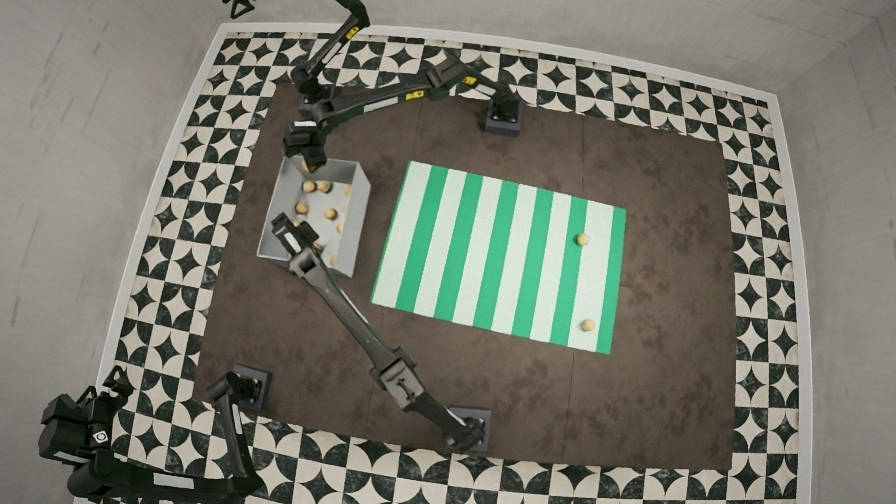

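Emit:
execute_actions(actions=[{"arm3":{"joints":{"gripper_m":0.093}},"arm4":{"joints":{"gripper_m":0.093}}}], cameras=[])

Emit:
execute_actions(actions=[{"arm3":{"joints":{"joint2_rad":1.4,"joint3_rad":1.72,"joint4_rad":-1.55}},"arm4":{"joints":{"joint2_rad":1.4,"joint3_rad":1.62,"joint4_rad":-1.55}}}], cameras=[])

Emit:
execute_actions(actions=[{"arm3":{"joints":{"joint1_rad":0.67}},"arm4":{"joints":{"joint1_rad":-0.81}}}], cameras=[])

Emit:
execute_actions(actions=[{"arm3":{"joints":{"joint2_rad":2.015,"joint4_rad":-1.26}},"arm4":{"joints":{"joint2_rad":1.94,"joint4_rad":-1.215}}}], cameras=["arm3_cam_wrist","arm4_cam_wrist"])

Scene clock: 219.20 s.
Joint torques (N m, as the arm reports them, + toward a larger angle): arm1=[-2.1   5.91  7.86  2.06 -0.02  0.06] | arm2=[0.74 6.1  7.91 2.29 0.02 0.03] | arm3=[ -1.27 -24.93  14.44   1.52  -0.1    0.24] | arm4=[  1.81 -23.97  12.33   2.02   0.09   0.09]
arm1.joint_positions: joint1_rad=-0.891 joint2_rad=+0.444 joint3_rad=+1.449 joint4_rad=-1.534 joint5_rad=+0.007 joint6_rad=-0.009 gripper_m=+0.094
arm1.joint_status: not commanded
arm1.hand: x=-0.9648 y=+0.5676 z=+1.3265 quat_wxyz=(-0.171, -0.810, -0.310, +0.467) (m; scene frame)
arm2.joint_positions: joint1_rad=+0.788 joint2_rad=+0.447 joint3_rad=+1.464 joint4_rad=-1.551 joint5_rad=-0.003 joint6_rad=-0.013 gripper_m=+0.095
arm2.joint_status: not commanded
arm2.hand: x=-0.9521 y=-0.5660 z=+1.3157 quat_wxyz=(-0.201, +0.799, -0.337, -0.457) (m; scene frame)
arm3.joint_positions: joint1_rad=-0.919 joint2_rad=+2.271 joint3_rad=+2.475 joint4_rad=-1.209 joint5_rad=-0.005 joint6_rad=-0.013 gripper_m=+0.093
arm3.joint_status: all done
arm3.hand: x=-0.6711 y=+0.1698 z=+1.0208 quat_wxyz=(-0.080, -0.913, -0.300, +0.264) (m; scene frame)
arm4.joint_positions: joint1_rad=+0.779 joint2_rad=+2.305 joint3_rad=+2.487 joint4_rad=-0.969 joint5_rad=-0.004 joint6_rad=+0.015 gripper_m=+0.093
arm4.joint_status: all done
arm4.hand: x=-0.6414 y=-0.0549 z=+1.0341 quat_wxyz=(-0.136, +0.858, -0.344, -0.357) (m; scene frame)
pictures: none
No camera images: the call's "cameras" was empty. Leave "cameras" out to get every camera's image.

Scene clock: 220.87 s.
Joint torques (N m, as the arm reports them, + toward a larger angle): arm1=[-2.34  6.56  7.96  2.18 -0.06  0.06] | arm2=[0.73 6.1  7.91 2.29 0.02 0.03] | arm3=[-1.18 -9.34  8.54  0.7  -0.09  0.24] | arm4=[ 1.51 -9.77  8.54  0.29  0.09  0.08]
arm1.joint_positions: joint1_rad=-0.891 joint2_rad=+0.444 joint3_rad=+1.449 joint4_rad=-1.534 joint5_rad=+0.007 joint6_rad=-0.009 gripper_m=+0.094
arm1.joint_status: not commanded
arm1.hand: x=-0.9648 y=+0.5676 z=+1.3265 quat_wxyz=(-0.171, -0.810, -0.310, +0.467) (m; scene frame)
arm2.joint_positions: joint1_rad=+0.788 joint2_rad=+0.447 joint3_rad=+1.464 joint4_rad=-1.551 joint5_rad=-0.003 joint6_rad=-0.013 gripper_m=+0.095
arm2.joint_status: not commanded
arm2.hand: x=-0.9521 y=-0.5660 z=+1.3157 quat_wxyz=(-0.201, +0.799, -0.337, -0.457) (m; scene frame)
arm3.joint_positions: joint1_rad=-0.919 joint2_rad=+1.400 joint3_rad=+1.724 joint4_rad=-1.547 joint5_rad=-0.005 joint6_rad=-0.013 gripper_m=+0.093
arm3.joint_status: all done
arm3.hand: x=-0.3831 y=+0.3726 z=+1.1829 quat_wxyz=(-0.049, -0.936, -0.307, +0.163) (m; scene frame)
arm4.joint_positions: joint1_rad=+0.779 joint2_rad=+1.404 joint3_rad=+1.613 joint4_rad=-1.543 joint5_rad=-0.004 joint6_rad=+0.015 gripper_m=+0.093
arm4.joint_status: all done
arm4.hand: x=-0.3352 y=-0.3394 z=+1.1286 quat_wxyz=(-0.041, +0.922, -0.370, -0.111) (m; scene frame)
pictures: none
No camera images: the call's "cameras" was empty. Leave "cameras" out to get every camera's image.

Scene clock: 222.70 s.
Joint torques (N m, as the arm reports them, + toward a larger angle): arm1=[-2.62  6.24  7.93  1.95 -0.05  0.04] | arm2=[0.73 6.08 7.9  2.3  0.02 0.03] | arm3=[ -1.25 -10.5    8.51   0.69  -0.08   0.23] | arm4=[  2.44 -10.7    8.57   0.41   0.07   0.09]
arm1.joint_positions: joint1_rad=-0.891 joint2_rad=+0.444 joint3_rad=+1.449 joint4_rad=-1.534 joint5_rad=+0.007 joint6_rad=-0.009 gripper_m=+0.094
arm1.joint_status: not commanded
arm1.hand: x=-0.9648 y=+0.5676 z=+1.3265 quat_wxyz=(-0.171, -0.810, -0.310, +0.467) (m; scene frame)
arm2.joint_positions: joint1_rad=+0.788 joint2_rad=+0.447 joint3_rad=+1.464 joint4_rad=-1.551 joint5_rad=-0.003 joint6_rad=-0.013 gripper_m=+0.095
arm2.joint_status: not commanded
arm2.hand: x=-0.9521 y=-0.5660 z=+1.3157 quat_wxyz=(-0.201, +0.799, -0.337, -0.457) (m; scene frame)
arm3.joint_positions: joint1_rad=+0.668 joint2_rad=+1.410 joint3_rad=+1.724 joint4_rad=-1.547 joint5_rad=-0.006 joint6_rad=-0.013 gripper_m=+0.093
arm3.joint_status: all done
arm3.hand: x=+0.2804 y=+0.2646 z=+1.1772 quat_wxyz=(-0.149, -0.440, -0.883, +0.070) (m; scene frame)
arm4.joint_positions: joint1_rad=-0.810 joint2_rad=+1.406 joint3_rad=+1.613 joint4_rad=-1.543 joint5_rad=-0.004 joint6_rad=+0.015 gripper_m=+0.093
arm4.joint_status: all done
arm4.hand: x=+0.3175 y=-0.3206 z=+1.1276 quat_wxyz=(-0.107, +0.382, -0.917, -0.049) (m; scene frame)
pictures: none
No camera images: the call's "cameras" was empty. Leave "cameras" out to get every camera's image.

Scene clock: 224.23 s.
Joint torques (N m, as the arm reports them, + toward a larger angle): arm1=[-1.98  6.    7.97  2.06 -0.05  0.02] | arm2=[0.74 6.1  7.91 2.29 0.02 0.03] | arm3=[ -1.39 -19.71   9.52   0.37  -0.08   0.23] | arm4=[  2.35 -17.98   9.2    0.53   0.07   0.07]
arm1.joint_positions: joint1_rad=-0.891 joint2_rad=+0.444 joint3_rad=+1.449 joint4_rad=-1.534 joint5_rad=+0.007 joint6_rad=-0.009 gripper_m=+0.094
arm1.joint_status: not commanded
arm1.hand: x=-0.9648 y=+0.5676 z=+1.3265 quat_wxyz=(-0.171, -0.810, -0.310, +0.467) (m; scene frame)
arm2.joint_positions: joint1_rad=+0.788 joint2_rad=+0.447 joint3_rad=+1.464 joint4_rad=-1.551 joint5_rad=-0.003 joint6_rad=-0.013 gripper_m=+0.095
arm2.joint_status: not commanded
arm2.hand: x=-0.9521 y=-0.5660 z=+1.3157 quat_wxyz=(-0.201, +0.799, -0.337, -0.457) (m; scene frame)
arm3.joint_positions: joint1_rad=+0.668 joint2_rad=+2.029 joint3_rad=+1.702 joint4_rad=-1.265 joint5_rad=-0.006 joint6_rad=-0.013 gripper_m=+0.093
arm3.joint_status: all done
arm3.hand: x=+0.3596 y=+0.1606 z=+0.8461 quat_wxyz=(+0.011, -0.446, -0.895, -0.012) (m; scene frame)
arm4.joint_positions: joint1_rad=-0.810 joint2_rad=+1.950 joint3_rad=+1.593 joint4_rad=-1.224 joint5_rad=-0.004 joint6_rad=+0.015 gripper_m=+0.093
arm4.joint_status: all done
arm4.hand: x=+0.4025 y=-0.2321 z=+0.8512 quat_wxyz=(+0.005, +0.384, -0.923, +0.000) (m; scene frame)
pictures: arm3_cam_wrist, arm4_cam_wrist
Images, in order (width x height): arm3_cam_wrist 616x616, arm4_cam_wrist 616x616.

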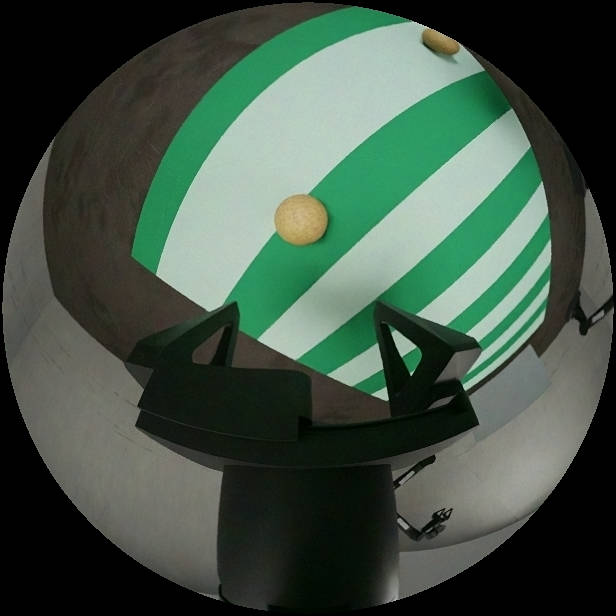

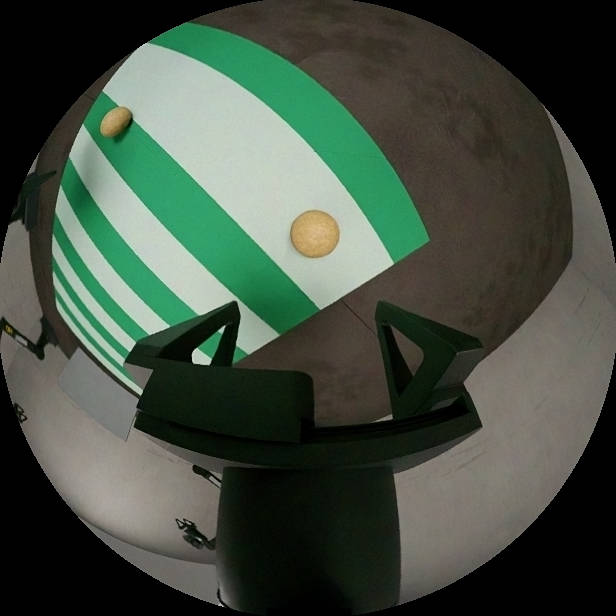

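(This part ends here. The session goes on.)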